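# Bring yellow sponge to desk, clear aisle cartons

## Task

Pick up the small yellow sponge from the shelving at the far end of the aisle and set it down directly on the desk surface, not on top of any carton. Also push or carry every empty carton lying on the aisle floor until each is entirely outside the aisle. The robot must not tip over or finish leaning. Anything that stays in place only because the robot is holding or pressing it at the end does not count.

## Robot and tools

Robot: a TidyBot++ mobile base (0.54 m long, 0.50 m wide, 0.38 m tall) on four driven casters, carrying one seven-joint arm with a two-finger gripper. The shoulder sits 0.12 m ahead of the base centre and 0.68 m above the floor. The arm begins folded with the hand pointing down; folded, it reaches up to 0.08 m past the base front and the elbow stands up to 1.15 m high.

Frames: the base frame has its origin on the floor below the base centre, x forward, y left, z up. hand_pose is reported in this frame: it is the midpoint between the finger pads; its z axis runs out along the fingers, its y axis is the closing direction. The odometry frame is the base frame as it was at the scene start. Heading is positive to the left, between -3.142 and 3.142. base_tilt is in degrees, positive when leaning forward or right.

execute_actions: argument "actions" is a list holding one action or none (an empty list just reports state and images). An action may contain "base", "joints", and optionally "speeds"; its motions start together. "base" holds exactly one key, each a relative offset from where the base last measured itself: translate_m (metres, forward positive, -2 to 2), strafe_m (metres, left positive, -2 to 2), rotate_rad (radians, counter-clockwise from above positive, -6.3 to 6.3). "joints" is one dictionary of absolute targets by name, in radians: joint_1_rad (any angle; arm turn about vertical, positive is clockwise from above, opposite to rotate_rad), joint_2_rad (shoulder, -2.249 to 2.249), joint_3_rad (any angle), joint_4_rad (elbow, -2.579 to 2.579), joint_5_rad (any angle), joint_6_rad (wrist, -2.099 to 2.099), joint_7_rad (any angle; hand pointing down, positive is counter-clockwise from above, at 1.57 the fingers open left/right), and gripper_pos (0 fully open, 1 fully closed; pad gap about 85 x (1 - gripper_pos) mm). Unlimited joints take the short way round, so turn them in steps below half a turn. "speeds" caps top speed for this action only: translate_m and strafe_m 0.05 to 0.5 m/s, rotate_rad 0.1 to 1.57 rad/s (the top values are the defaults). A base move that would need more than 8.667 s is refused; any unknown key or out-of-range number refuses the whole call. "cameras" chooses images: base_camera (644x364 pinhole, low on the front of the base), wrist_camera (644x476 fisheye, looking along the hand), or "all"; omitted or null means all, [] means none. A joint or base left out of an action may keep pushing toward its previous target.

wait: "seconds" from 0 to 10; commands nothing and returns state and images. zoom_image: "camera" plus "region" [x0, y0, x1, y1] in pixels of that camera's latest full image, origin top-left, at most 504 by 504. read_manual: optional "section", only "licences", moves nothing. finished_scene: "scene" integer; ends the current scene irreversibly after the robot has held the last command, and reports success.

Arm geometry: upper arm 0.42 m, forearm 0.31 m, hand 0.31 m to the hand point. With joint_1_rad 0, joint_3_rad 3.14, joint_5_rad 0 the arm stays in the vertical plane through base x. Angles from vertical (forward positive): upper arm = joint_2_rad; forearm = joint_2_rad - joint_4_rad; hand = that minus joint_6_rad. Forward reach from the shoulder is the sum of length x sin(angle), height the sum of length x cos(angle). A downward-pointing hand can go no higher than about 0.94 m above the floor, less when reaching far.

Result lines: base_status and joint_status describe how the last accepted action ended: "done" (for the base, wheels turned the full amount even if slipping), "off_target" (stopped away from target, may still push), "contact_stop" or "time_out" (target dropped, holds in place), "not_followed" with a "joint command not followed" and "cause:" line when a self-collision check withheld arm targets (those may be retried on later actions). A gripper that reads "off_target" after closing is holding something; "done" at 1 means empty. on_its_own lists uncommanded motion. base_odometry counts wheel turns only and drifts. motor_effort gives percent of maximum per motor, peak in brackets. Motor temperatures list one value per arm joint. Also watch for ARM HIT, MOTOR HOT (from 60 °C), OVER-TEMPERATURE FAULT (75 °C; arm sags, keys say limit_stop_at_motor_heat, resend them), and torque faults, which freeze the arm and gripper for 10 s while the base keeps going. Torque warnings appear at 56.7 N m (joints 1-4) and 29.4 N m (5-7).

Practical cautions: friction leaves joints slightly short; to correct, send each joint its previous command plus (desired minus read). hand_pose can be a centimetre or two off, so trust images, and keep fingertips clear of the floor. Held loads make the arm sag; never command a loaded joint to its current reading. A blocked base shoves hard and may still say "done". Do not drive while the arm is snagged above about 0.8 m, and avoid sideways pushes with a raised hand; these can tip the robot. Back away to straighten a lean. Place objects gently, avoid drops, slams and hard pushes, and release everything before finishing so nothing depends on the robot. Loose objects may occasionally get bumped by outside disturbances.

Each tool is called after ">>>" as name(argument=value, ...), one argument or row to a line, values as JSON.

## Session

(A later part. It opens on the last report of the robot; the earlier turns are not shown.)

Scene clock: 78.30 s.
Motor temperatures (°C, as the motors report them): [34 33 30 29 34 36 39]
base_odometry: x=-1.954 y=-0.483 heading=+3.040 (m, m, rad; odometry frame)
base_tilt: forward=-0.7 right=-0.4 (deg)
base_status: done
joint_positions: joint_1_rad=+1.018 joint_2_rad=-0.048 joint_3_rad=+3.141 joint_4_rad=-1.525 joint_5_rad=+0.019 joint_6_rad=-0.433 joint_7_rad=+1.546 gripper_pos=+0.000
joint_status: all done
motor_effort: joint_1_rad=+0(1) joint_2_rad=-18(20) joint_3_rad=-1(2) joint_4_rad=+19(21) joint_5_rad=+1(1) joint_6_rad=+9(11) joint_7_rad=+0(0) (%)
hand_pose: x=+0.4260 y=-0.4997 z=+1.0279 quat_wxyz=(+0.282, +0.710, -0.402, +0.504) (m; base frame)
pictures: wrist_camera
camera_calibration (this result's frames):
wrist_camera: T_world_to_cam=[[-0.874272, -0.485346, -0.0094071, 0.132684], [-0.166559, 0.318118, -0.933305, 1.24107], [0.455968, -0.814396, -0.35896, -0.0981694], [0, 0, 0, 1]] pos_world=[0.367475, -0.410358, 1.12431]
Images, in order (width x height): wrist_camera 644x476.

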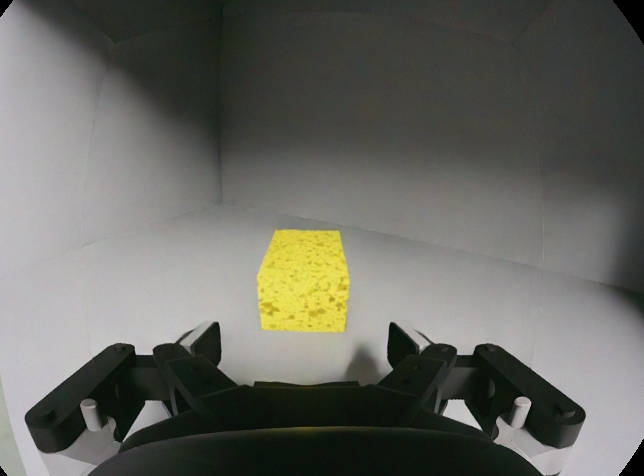

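>>> execute_actions(
  actions=[
    {"joints":{"joint_2_rad":0.208,"joint_4_rad":-1.263,"joint_6_rad":-0.378}},
  ],
  cameras=["wrist_camera"],
)

>>> execute_actions(
  actions=[
    {"joints":{"gripper_pos":1}},
  ],
  cameras=["wrist_camera"],
)

Scene clock: 80.57 s.
Motor temperatures (°C, as the motors report them): [34 33 30 29 34 36 39]
base_odometry: x=-1.954 y=-0.483 heading=+3.040 (m, m, rad; odometry frame)
base_tilt: forward=-0.7 right=-0.3 (deg)
base_status: not commanded
joint_positions: joint_1_rad=+1.018 joint_2_rad=+0.213 joint_3_rad=+3.141 joint_4_rad=-1.283 joint_5_rad=+0.019 joint_6_rad=-0.406 joint_7_rad=+1.546 gripper_pos=+0.000
joint_status: all done
motor_effort: joint_1_rad=+0(0) joint_2_rad=-28(31) joint_3_rad=-1(1) joint_4_rad=+20(20) joint_5_rad=+1(1) joint_6_rad=+10(9) joint_7_rad=+0(1) (%)
hand_pose: x=+0.4840 y=-0.5934 z=+1.0160 quat_wxyz=(+0.284, +0.708, -0.401, +0.507) (m; base frame)
pictures: wrist_camera
camera_calibration (this result's frames):
wrist_camera: T_world_to_cam=[[-0.873975, -0.48587, -0.00992716, 0.137821], [-0.162088, 0.310698, -0.936586, 1.26618], [0.458144, -0.816944, -0.350296, -0.216586], [0, 0, 0, 1]] pos_world=[0.424912, -0.503374, 1.11138]
Images, in order (width x height): wrist_camera 644x476.

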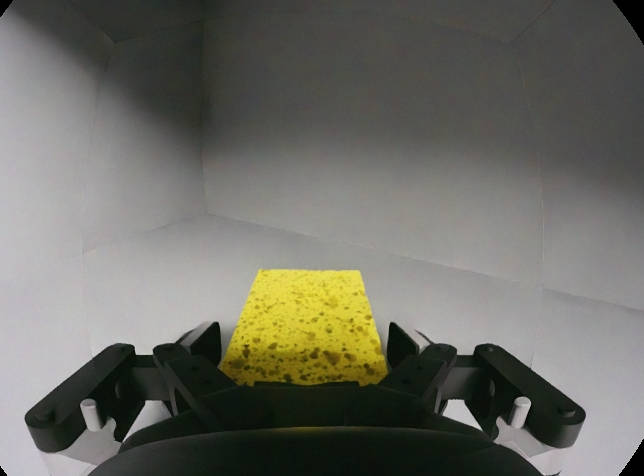

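Scene clock: 81.67 s.
Motor temperatures (°C, as the motors report them): [34 33 30 29 34 36 39]
base_odometry: x=-1.954 y=-0.483 heading=+3.040 (m, m, rad; odometry frame)
base_tilt: forward=-0.7 right=-0.3 (deg)
base_status: not commanded
joint_positions: joint_1_rad=+1.018 joint_2_rad=+0.212 joint_3_rad=+3.141 joint_4_rad=-1.282 joint_5_rad=+0.019 joint_6_rad=-0.404 joint_7_rad=+1.546 gripper_pos=+0.372
joint_status: gripper_pos off_target (ended at +0.372, target +1.000)
motor_effort: joint_1_rad=+0(1) joint_2_rad=-28(29) joint_3_rad=-1(2) joint_4_rad=+20(20) joint_5_rad=+1(0) joint_6_rad=+10(9) joint_7_rad=+0(0) (%)
hand_pose: x=+0.4841 y=-0.5936 z=+1.0170 quat_wxyz=(+0.285, +0.707, -0.401, +0.508) (m; base frame)
pictures: wrist_camera
camera_calibration (this result's frames):
wrist_camera: T_world_to_cam=[[-0.873949, -0.485915, -0.0100343, 0.137918], [-0.160916, 0.308776, -0.937424, 1.26634], [0.458606, -0.817646, -0.348045, -0.219357], [0, 0, 0, 1]] pos_world=[0.424906, -0.503354, 1.11213]
Images, in order (width x height): wrist_camera 644x476.

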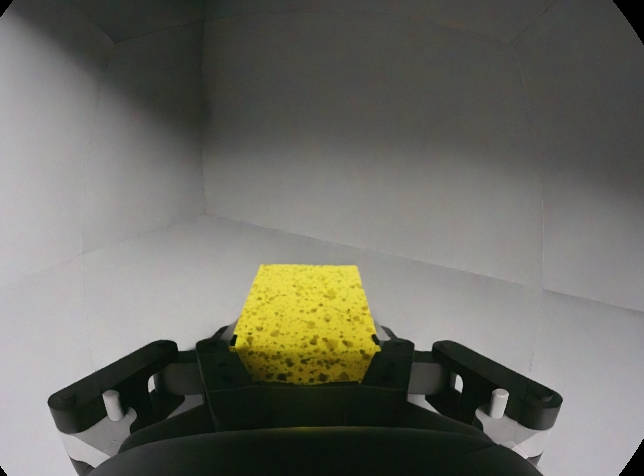

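>>> execute_actions(
  actions=[
    {"base":{"strafe_m":0.12},"joints":{"joint_2_rad":-0.7,"joint_4_rad":-1.95}},
  ],
  cameras=[],
)

>>> execute_actions(
  actions=[
    {"joints":{"joint_1_rad":0}},
  ],
  cameras=[],
)

>>> execute_actions(
  actions=[
    {"base":{"translate_m":-2},"joints":{"joint_6_rad":-0.9}},
  ],
  cameras=["base_camera"],
)

>>> execute_actions(
  actions=[
    {"base":{"rotate_rad":3.1}},
  ],
)

Scene clock: 84.73 s.
Motor temperatures (°C, as the motors report them): [34 33 30 29 34 36 39]
base_odometry: x=-1.966 y=-0.602 heading=+3.040 (m, m, rad; odometry frame)
base_tilt: forward=-0.7 right=-0.4 (deg)
base_status: done
joint_positions: joint_1_rad=+1.013 joint_2_rad=-0.694 joint_3_rad=+3.141 joint_4_rad=-1.932 joint_5_rad=+0.019 joint_6_rad=-0.403 joint_7_rad=+1.546 gripper_pos=+0.372
joint_status: all done
motor_effort: joint_1_rad=+0(2) joint_2_rad=+2(31) joint_3_rad=+0(2) joint_4_rad=+19(20) joint_5_rad=+1(1) joint_6_rad=+10(10) joint_7_rad=+1(0) (%)
hand_pose: x=+0.2974 y=-0.2876 z=+1.0863 quat_wxyz=(+0.331, +0.637, -0.359, +0.596) (m; base frame)
pictures: none
No camera images: the call's "cameras" was empty. Leave "cameras" out to get every camera's image.

Scene clock: 87.03 s.
Motor temperatures (°C, as the motors report them): [34 33 30 29 34 36 39]
base_odometry: x=-1.966 y=-0.602 heading=+3.040 (m, m, rad; odometry frame)
base_tilt: forward=-0.7 right=-0.4 (deg)
base_status: not commanded
joint_positions: joint_1_rad=+0.019 joint_2_rad=-0.694 joint_3_rad=+3.141 joint_4_rad=-1.932 joint_5_rad=+0.019 joint_6_rad=-0.403 joint_7_rad=+1.546 gripper_pos=+0.372
joint_status: all done
motor_effort: joint_1_rad=+0(0) joint_2_rad=+3(3) joint_3_rad=+0(1) joint_4_rad=+20(19) joint_5_rad=+1(1) joint_6_rad=+10(10) joint_7_rad=+1(1) (%)
hand_pose: x=+0.4574 y=-0.0071 z=+1.0863 quat_wxyz=(+0.007, +0.731, -0.012, +0.682) (m; base frame)
pictures: none
No camera images: the call's "cameras" was empty. Leave "cameras" out to get every camera's image.

Scene clock: 92.40 s.
Motor temperatures (°C, as the motors report them): [34 33 30 29 34 36 39]
base_odometry: x=+0.024 y=-0.805 heading=+3.040 (m, m, rad; odometry frame)
base_tilt: forward=-0.7 right=-0.4 (deg)
base_status: done
joint_positions: joint_1_rad=+0.019 joint_2_rad=-0.699 joint_3_rad=+3.141 joint_4_rad=-1.942 joint_5_rad=+0.019 joint_6_rad=-0.894 joint_7_rad=+1.546 gripper_pos=+0.372
joint_status: all done
motor_effort: joint_1_rad=+0(0) joint_2_rad=+3(5) joint_3_rad=+0(0) joint_4_rad=+18(20) joint_5_rad=+1(1) joint_6_rad=+8(10) joint_7_rad=+1(1) (%)
hand_pose: x=+0.4086 y=-0.0086 z=+0.9382 quat_wxyz=(+0.008, +0.876, -0.017, +0.481) (m; base frame)
pictures: base_camera
Images, in order (width x height): base_camera 644x364.

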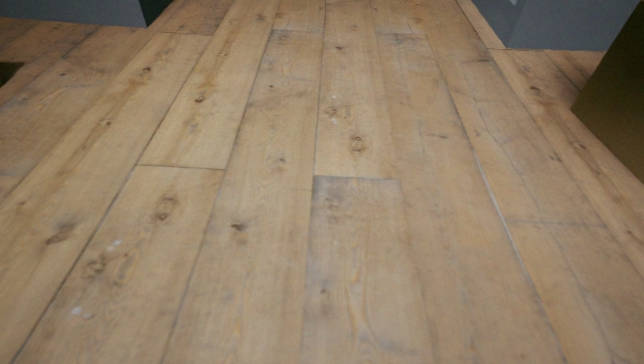

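Scene clock: 95.67 s.
Motor temperatures (°C, as the motors report them): [34 33 30 29 34 36 39]
base_odometry: x=+0.024 y=-0.805 heading=-0.144 (m, m, rad; odometry frame)
base_tilt: forward=-0.7 right=-0.4 (deg)
base_status: done
joint_positions: joint_1_rad=+0.018 joint_2_rad=-0.699 joint_3_rad=+3.141 joint_4_rad=-1.942 joint_5_rad=+0.019 joint_6_rad=-0.894 joint_7_rad=+1.546 gripper_pos=+0.372
joint_status: not commanded
motor_effort: joint_1_rad=+0(1) joint_2_rad=+4(4) joint_3_rad=+0(1) joint_4_rad=+18(18) joint_5_rad=+1(1) joint_6_rad=+9(9) joint_7_rad=+0(1) (%)
hand_pose: x=+0.4086 y=-0.0083 z=+0.9382 quat_wxyz=(+0.008, +0.876, -0.017, +0.481) (m; base frame)
pictures: base_camera, wrist_camera
camera_calibration (this result's frames):
wrist_camera: T_world_to_cam=[[-0.0733699, -0.997305, 0.000450184, 0.0143688], [-0.55792, 0.040671, -0.828898, 1.05779], [0.826645, -0.0610673, -0.5594, 0.320571], [0, 0, 0, 1]] pos_world=[0.326218, -0.00911489, 1.05612]
Images, in order (width x height): base_camera 644x364, wrist_camera 644x476.

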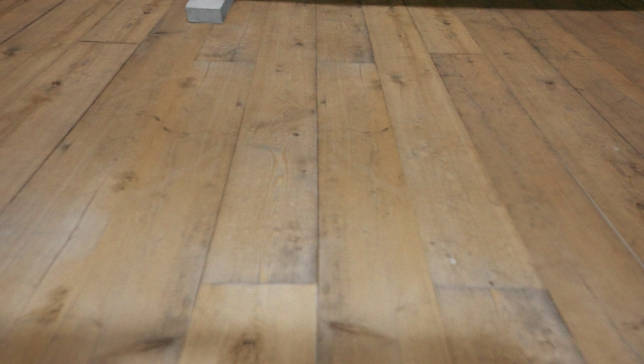

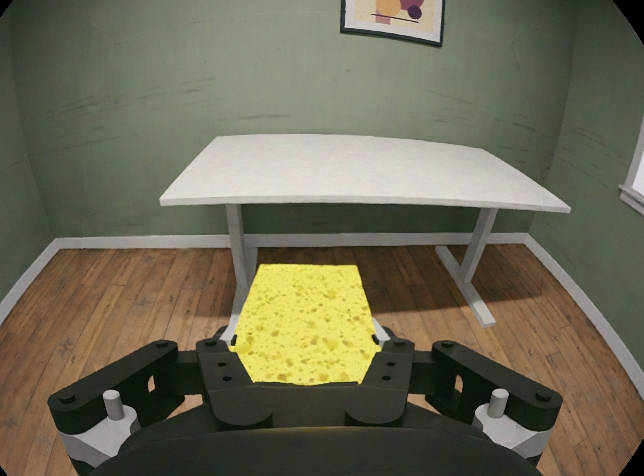

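>>> execute_actions(
  actions=[
    {"base":{"translate_m":0.6},"joints":{"joint_2_rad":0.03,"joint_4_rad":-2.2,"joint_6_rad":0.36}},
  ],
)

Scene clock: 98.97 s.
Motor temperatures (°C, as the motors report them): [34 33 30 29 34 36 39]
base_odometry: x=+0.618 y=-0.890 heading=-0.143 (m, m, rad; odometry frame)
base_tilt: forward=-0.7 right=-0.4 (deg)
base_status: done
joint_positions: joint_1_rad=+0.018 joint_2_rad=+0.035 joint_3_rad=+3.141 joint_4_rad=-2.181 joint_5_rad=+0.019 joint_6_rad=+0.335 joint_7_rad=+1.546 gripper_pos=+0.372
joint_status: all done
motor_effort: joint_1_rad=+0(0) joint_2_rad=-18(22) joint_3_rad=-1(0) joint_4_rad=+17(19) joint_5_rad=+1(1) joint_6_rad=+9(10) joint_7_rad=+0(0) (%)
hand_pose: x=+0.6813 y=-0.0066 z=+0.8184 quat_wxyz=(+0.001, +0.808, -0.008, +0.589) (m; base frame)
pictures: base_camera, wrist_camera
camera_calibration (this result's frames):
wrist_camera: T_world_to_cam=[[-0.0495632, -0.998663, -0.0146893, 0.032312], [-0.330708, 0.030287, -0.943247, 1.04922], [0.942431, -0.0418925, -0.331767, -0.236745], [0, 0, 0, 1]] pos_world=[0.571704, -0.00942683, 0.911606]
Images, in order (width x height): base_camera 644x364, wrist_camera 644x476.

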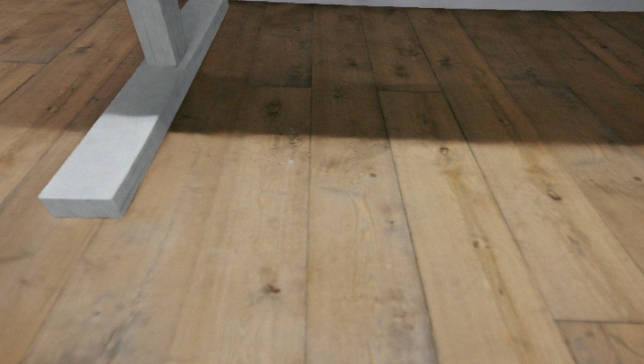

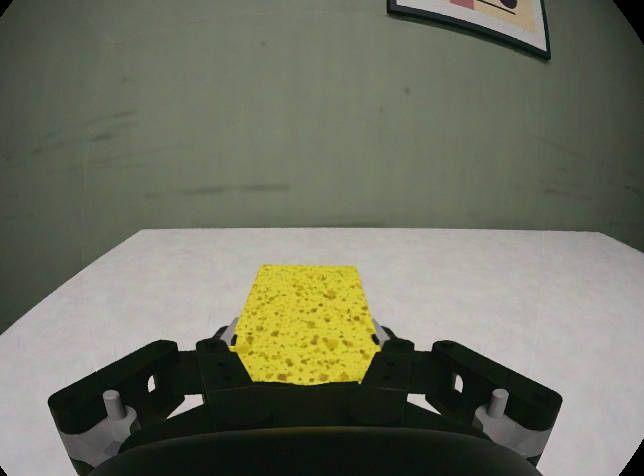

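>>> execute_actions(
  actions=[
    {"joints":{"joint_2_rad":0.17,"joint_6_rad":0.47}},
  ],
  cameras=["wrist_camera"],
)

>>> execute_actions(
  actions=[
    {"joints":{"joint_2_rad":0.23,"joint_6_rad":0.53}},
  ],
  cameras=["wrist_camera"],
)

Scene clock: 100.67 s.
Motor temperatures (°C, as the motors report them): [34 33 30 29 34 36 39]
base_odometry: x=+0.618 y=-0.890 heading=-0.143 (m, m, rad; odometry frame)
base_tilt: forward=-0.6 right=-0.4 (deg)
base_status: not commanded
joint_positions: joint_1_rad=+0.018 joint_2_rad=+0.171 joint_3_rad=+3.141 joint_4_rad=-2.183 joint_5_rad=+0.019 joint_6_rad=+0.441 joint_7_rad=+1.546 gripper_pos=+0.372
joint_status: all done
motor_effort: joint_1_rad=+0(0) joint_2_rad=-21(23) joint_3_rad=-1(1) joint_4_rad=+15(17) joint_5_rad=+1(1) joint_6_rad=+9(9) joint_7_rad=+1(0) (%)
hand_pose: x=+0.7065 y=-0.0064 z=+0.7702 quat_wxyz=(-0.001, +0.817, -0.008, +0.576) (m; base frame)
pictures: wrist_camera
camera_calibration (this result's frames):
wrist_camera: T_world_to_cam=[[-0.0485263, -0.998708, -0.0150657, 0.0325413], [-0.360951, 0.0315984, -0.932049, 1.02486], [0.931321, -0.0397909, -0.362018, -0.245401], [0, 0, 0, 1]] pos_world=[0.600049, -0.00964931, 0.866867]
Images, in order (width x height): wrist_camera 644x476.

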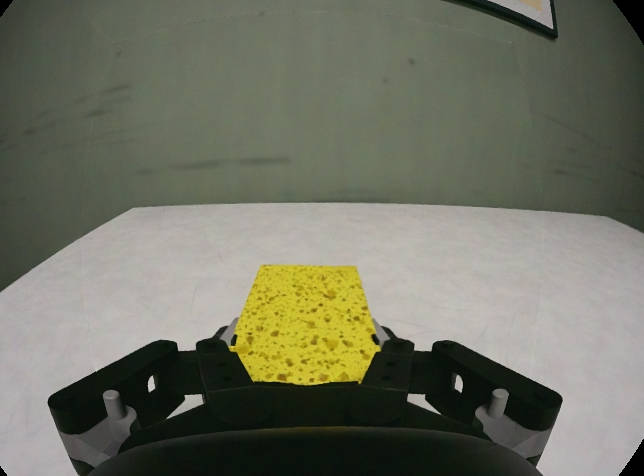

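Scene clock: 101.50 s.
Motor temperatures (°C, as the motors report them): [34 33 30 29 34 36 39]
base_odometry: x=+0.618 y=-0.890 heading=-0.143 (m, m, rad; odometry frame)
base_tilt: forward=-0.7 right=-0.4 (deg)
base_status: not commanded
joint_positions: joint_1_rad=+0.018 joint_2_rad=+0.225 joint_3_rad=+3.141 joint_4_rad=-2.183 joint_5_rad=+0.019 joint_6_rad=+0.502 joint_7_rad=+1.546 gripper_pos=+0.372
joint_status: all done
motor_effort: joint_1_rad=+0(0) joint_2_rad=-22(24) joint_3_rad=-1(1) joint_4_rad=+15(15) joint_5_rad=+1(1) joint_6_rad=+9(10) joint_7_rad=+0(1) (%)
hand_pose: x=+0.7173 y=-0.0063 z=+0.7560 quat_wxyz=(-0.001, +0.815, -0.008, +0.579) (m; base frame)
pictures: wrist_camera
camera_calibration (this result's frames):
wrist_camera: T_world_to_cam=[[-0.047612, -0.998735, -0.0161649, 0.033156], [-0.354185, 0.0320121, -0.934627, 1.01264], [0.933963, -0.0387741, -0.355261, -0.267487], [0, 0, 0, 1]] pos_world=[0.610064, -0.00967429, 0.851949]
Images, in order (width x height): wrist_camera 644x476.

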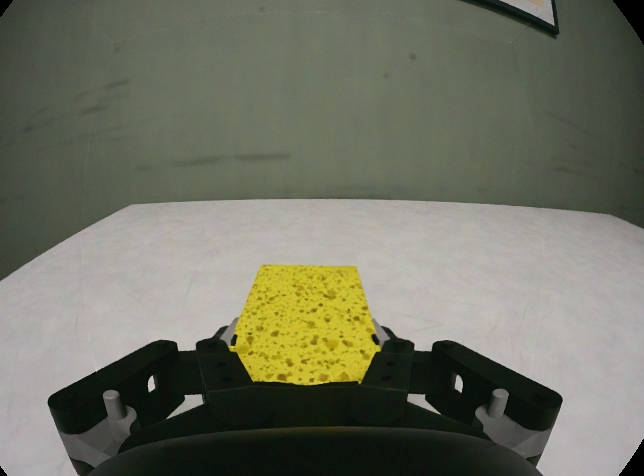

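>>> execute_actions(
  actions=[
    {"joints":{"joint_2_rad":0.27,"joint_6_rad":0.565}},
  ],
  cameras=[],
)

>>> execute_actions(
  actions=[
    {"joints":{"gripper_pos":0}},
  ],
  cameras=["wrist_camera"],
)

>>> execute_actions(
  actions=[
    {"base":{"translate_m":-0.15},"joints":{"joint_2_rad":0.15}},
  ],
  cameras=["wrist_camera"],
)

Scene clock: 102.90 s.
Motor temperatures (°C, as the motors report them): [34 33 30 29 34 36 39]
base_odometry: x=+0.618 y=-0.890 heading=-0.143 (m, m, rad; odometry frame)
base_tilt: forward=-0.7 right=-0.4 (deg)
base_status: not commanded
joint_positions: joint_1_rad=+0.018 joint_2_rad=+0.260 joint_3_rad=+3.141 joint_4_rad=-2.183 joint_5_rad=+0.019 joint_6_rad=+0.543 joint_7_rad=+1.546 gripper_pos=+0.372
joint_status: all done
motor_effort: joint_1_rad=+0(0) joint_2_rad=-24(25) joint_3_rad=-1(1) joint_4_rad=+15(15) joint_5_rad=+1(1) joint_6_rad=+10(10) joint_7_rad=+0(0) (%)
hand_pose: x=+0.7237 y=-0.0062 z=+0.7471 quat_wxyz=(-0.001, +0.813, -0.008, +0.582) (m; base frame)
pictures: none
No camera images: the call's "cameras" was empty. Leave "cameras" out to get every camera's image.

Scene clock: 104.00 s.
Motor temperatures (°C, as the motors report them): [34 33 30 29 34 36 39]
base_odometry: x=+0.618 y=-0.890 heading=-0.143 (m, m, rad; odometry frame)
base_tilt: forward=-0.6 right=-0.4 (deg)
base_status: not commanded
joint_positions: joint_1_rad=+0.018 joint_2_rad=+0.260 joint_3_rad=+3.141 joint_4_rad=-2.183 joint_5_rad=+0.019 joint_6_rad=+0.543 joint_7_rad=+1.546 gripper_pos=+0.000
joint_status: all done
motor_effort: joint_1_rad=+0(0) joint_2_rad=-24(24) joint_3_rad=-1(1) joint_4_rad=+14(14) joint_5_rad=+0(0) joint_6_rad=+10(10) joint_7_rad=+1(1) (%)
hand_pose: x=+0.7237 y=-0.0062 z=+0.7471 quat_wxyz=(-0.001, +0.813, -0.008, +0.582) (m; base frame)
pictures: wrist_camera
camera_calibration (this result's frames):
wrist_camera: T_world_to_cam=[[-0.0469806, -0.998754, -0.0168087, 0.0334332], [-0.348895, 0.0321745, -0.936609, 1.00421], [0.935984, -0.038138, -0.349972, -0.282118], [0, 0, 0, 1]] pos_world=[0.615994, -0.00967801, 0.842386]
Images, in order (width x height): wrist_camera 644x476.

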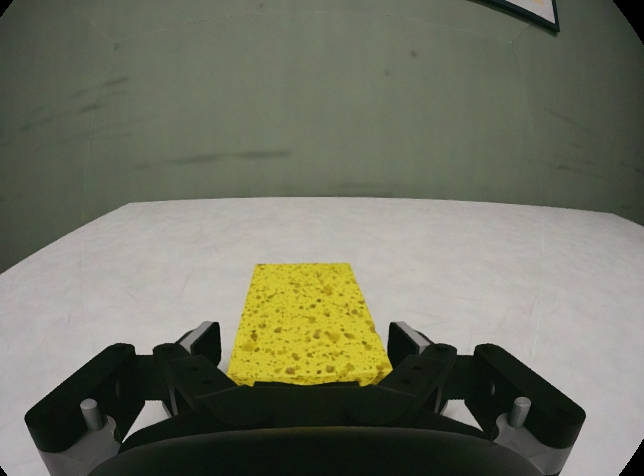

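Scene clock: 105.43 s.
Motor temperatures (°C, as the motors report them): [34 33 30 29 34 36 39]
base_odometry: x=+0.469 y=-0.869 heading=-0.142 (m, m, rad; odometry frame)
base_tilt: forward=-0.7 right=-0.4 (deg)
base_status: done
joint_positions: joint_1_rad=+0.017 joint_2_rad=+0.145 joint_3_rad=+3.141 joint_4_rad=-2.186 joint_5_rad=+0.019 joint_6_rad=+0.543 joint_7_rad=+1.546 gripper_pos=+0.000
joint_status: all done
motor_effort: joint_1_rad=+0(2) joint_2_rad=-21(27) joint_3_rad=-1(2) joint_4_rad=+16(17) joint_5_rad=+0(1) joint_6_rad=+10(10) joint_7_rad=+0(1) (%)
hand_pose: x=+0.7115 y=-0.0055 z=+0.8146 quat_wxyz=(-0.001, +0.780, -0.007, +0.626) (m; base frame)
pictures: wrist_camera
camera_calibration (this result's frames):
wrist_camera: T_world_to_cam=[[-0.0440794, -0.998827, -0.0200538, 0.0353253], [-0.241743, 0.0301409, -0.969872, 1.01402], [0.969339, -0.0379035, -0.242788, -0.358031], [0, 0, 0, 1]] pos_world=[0.593744, -0.0088503, 0.897256]
Images, in order (width x height): wrist_camera 644x476.

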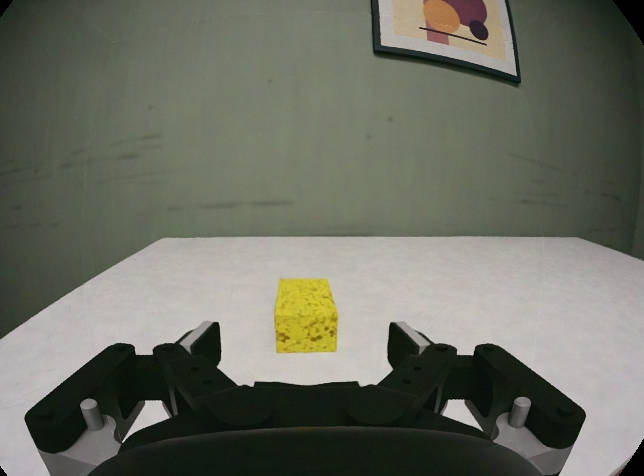

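>>> finished_scene(
  scene=1,
)

The scene is finished: the task was done.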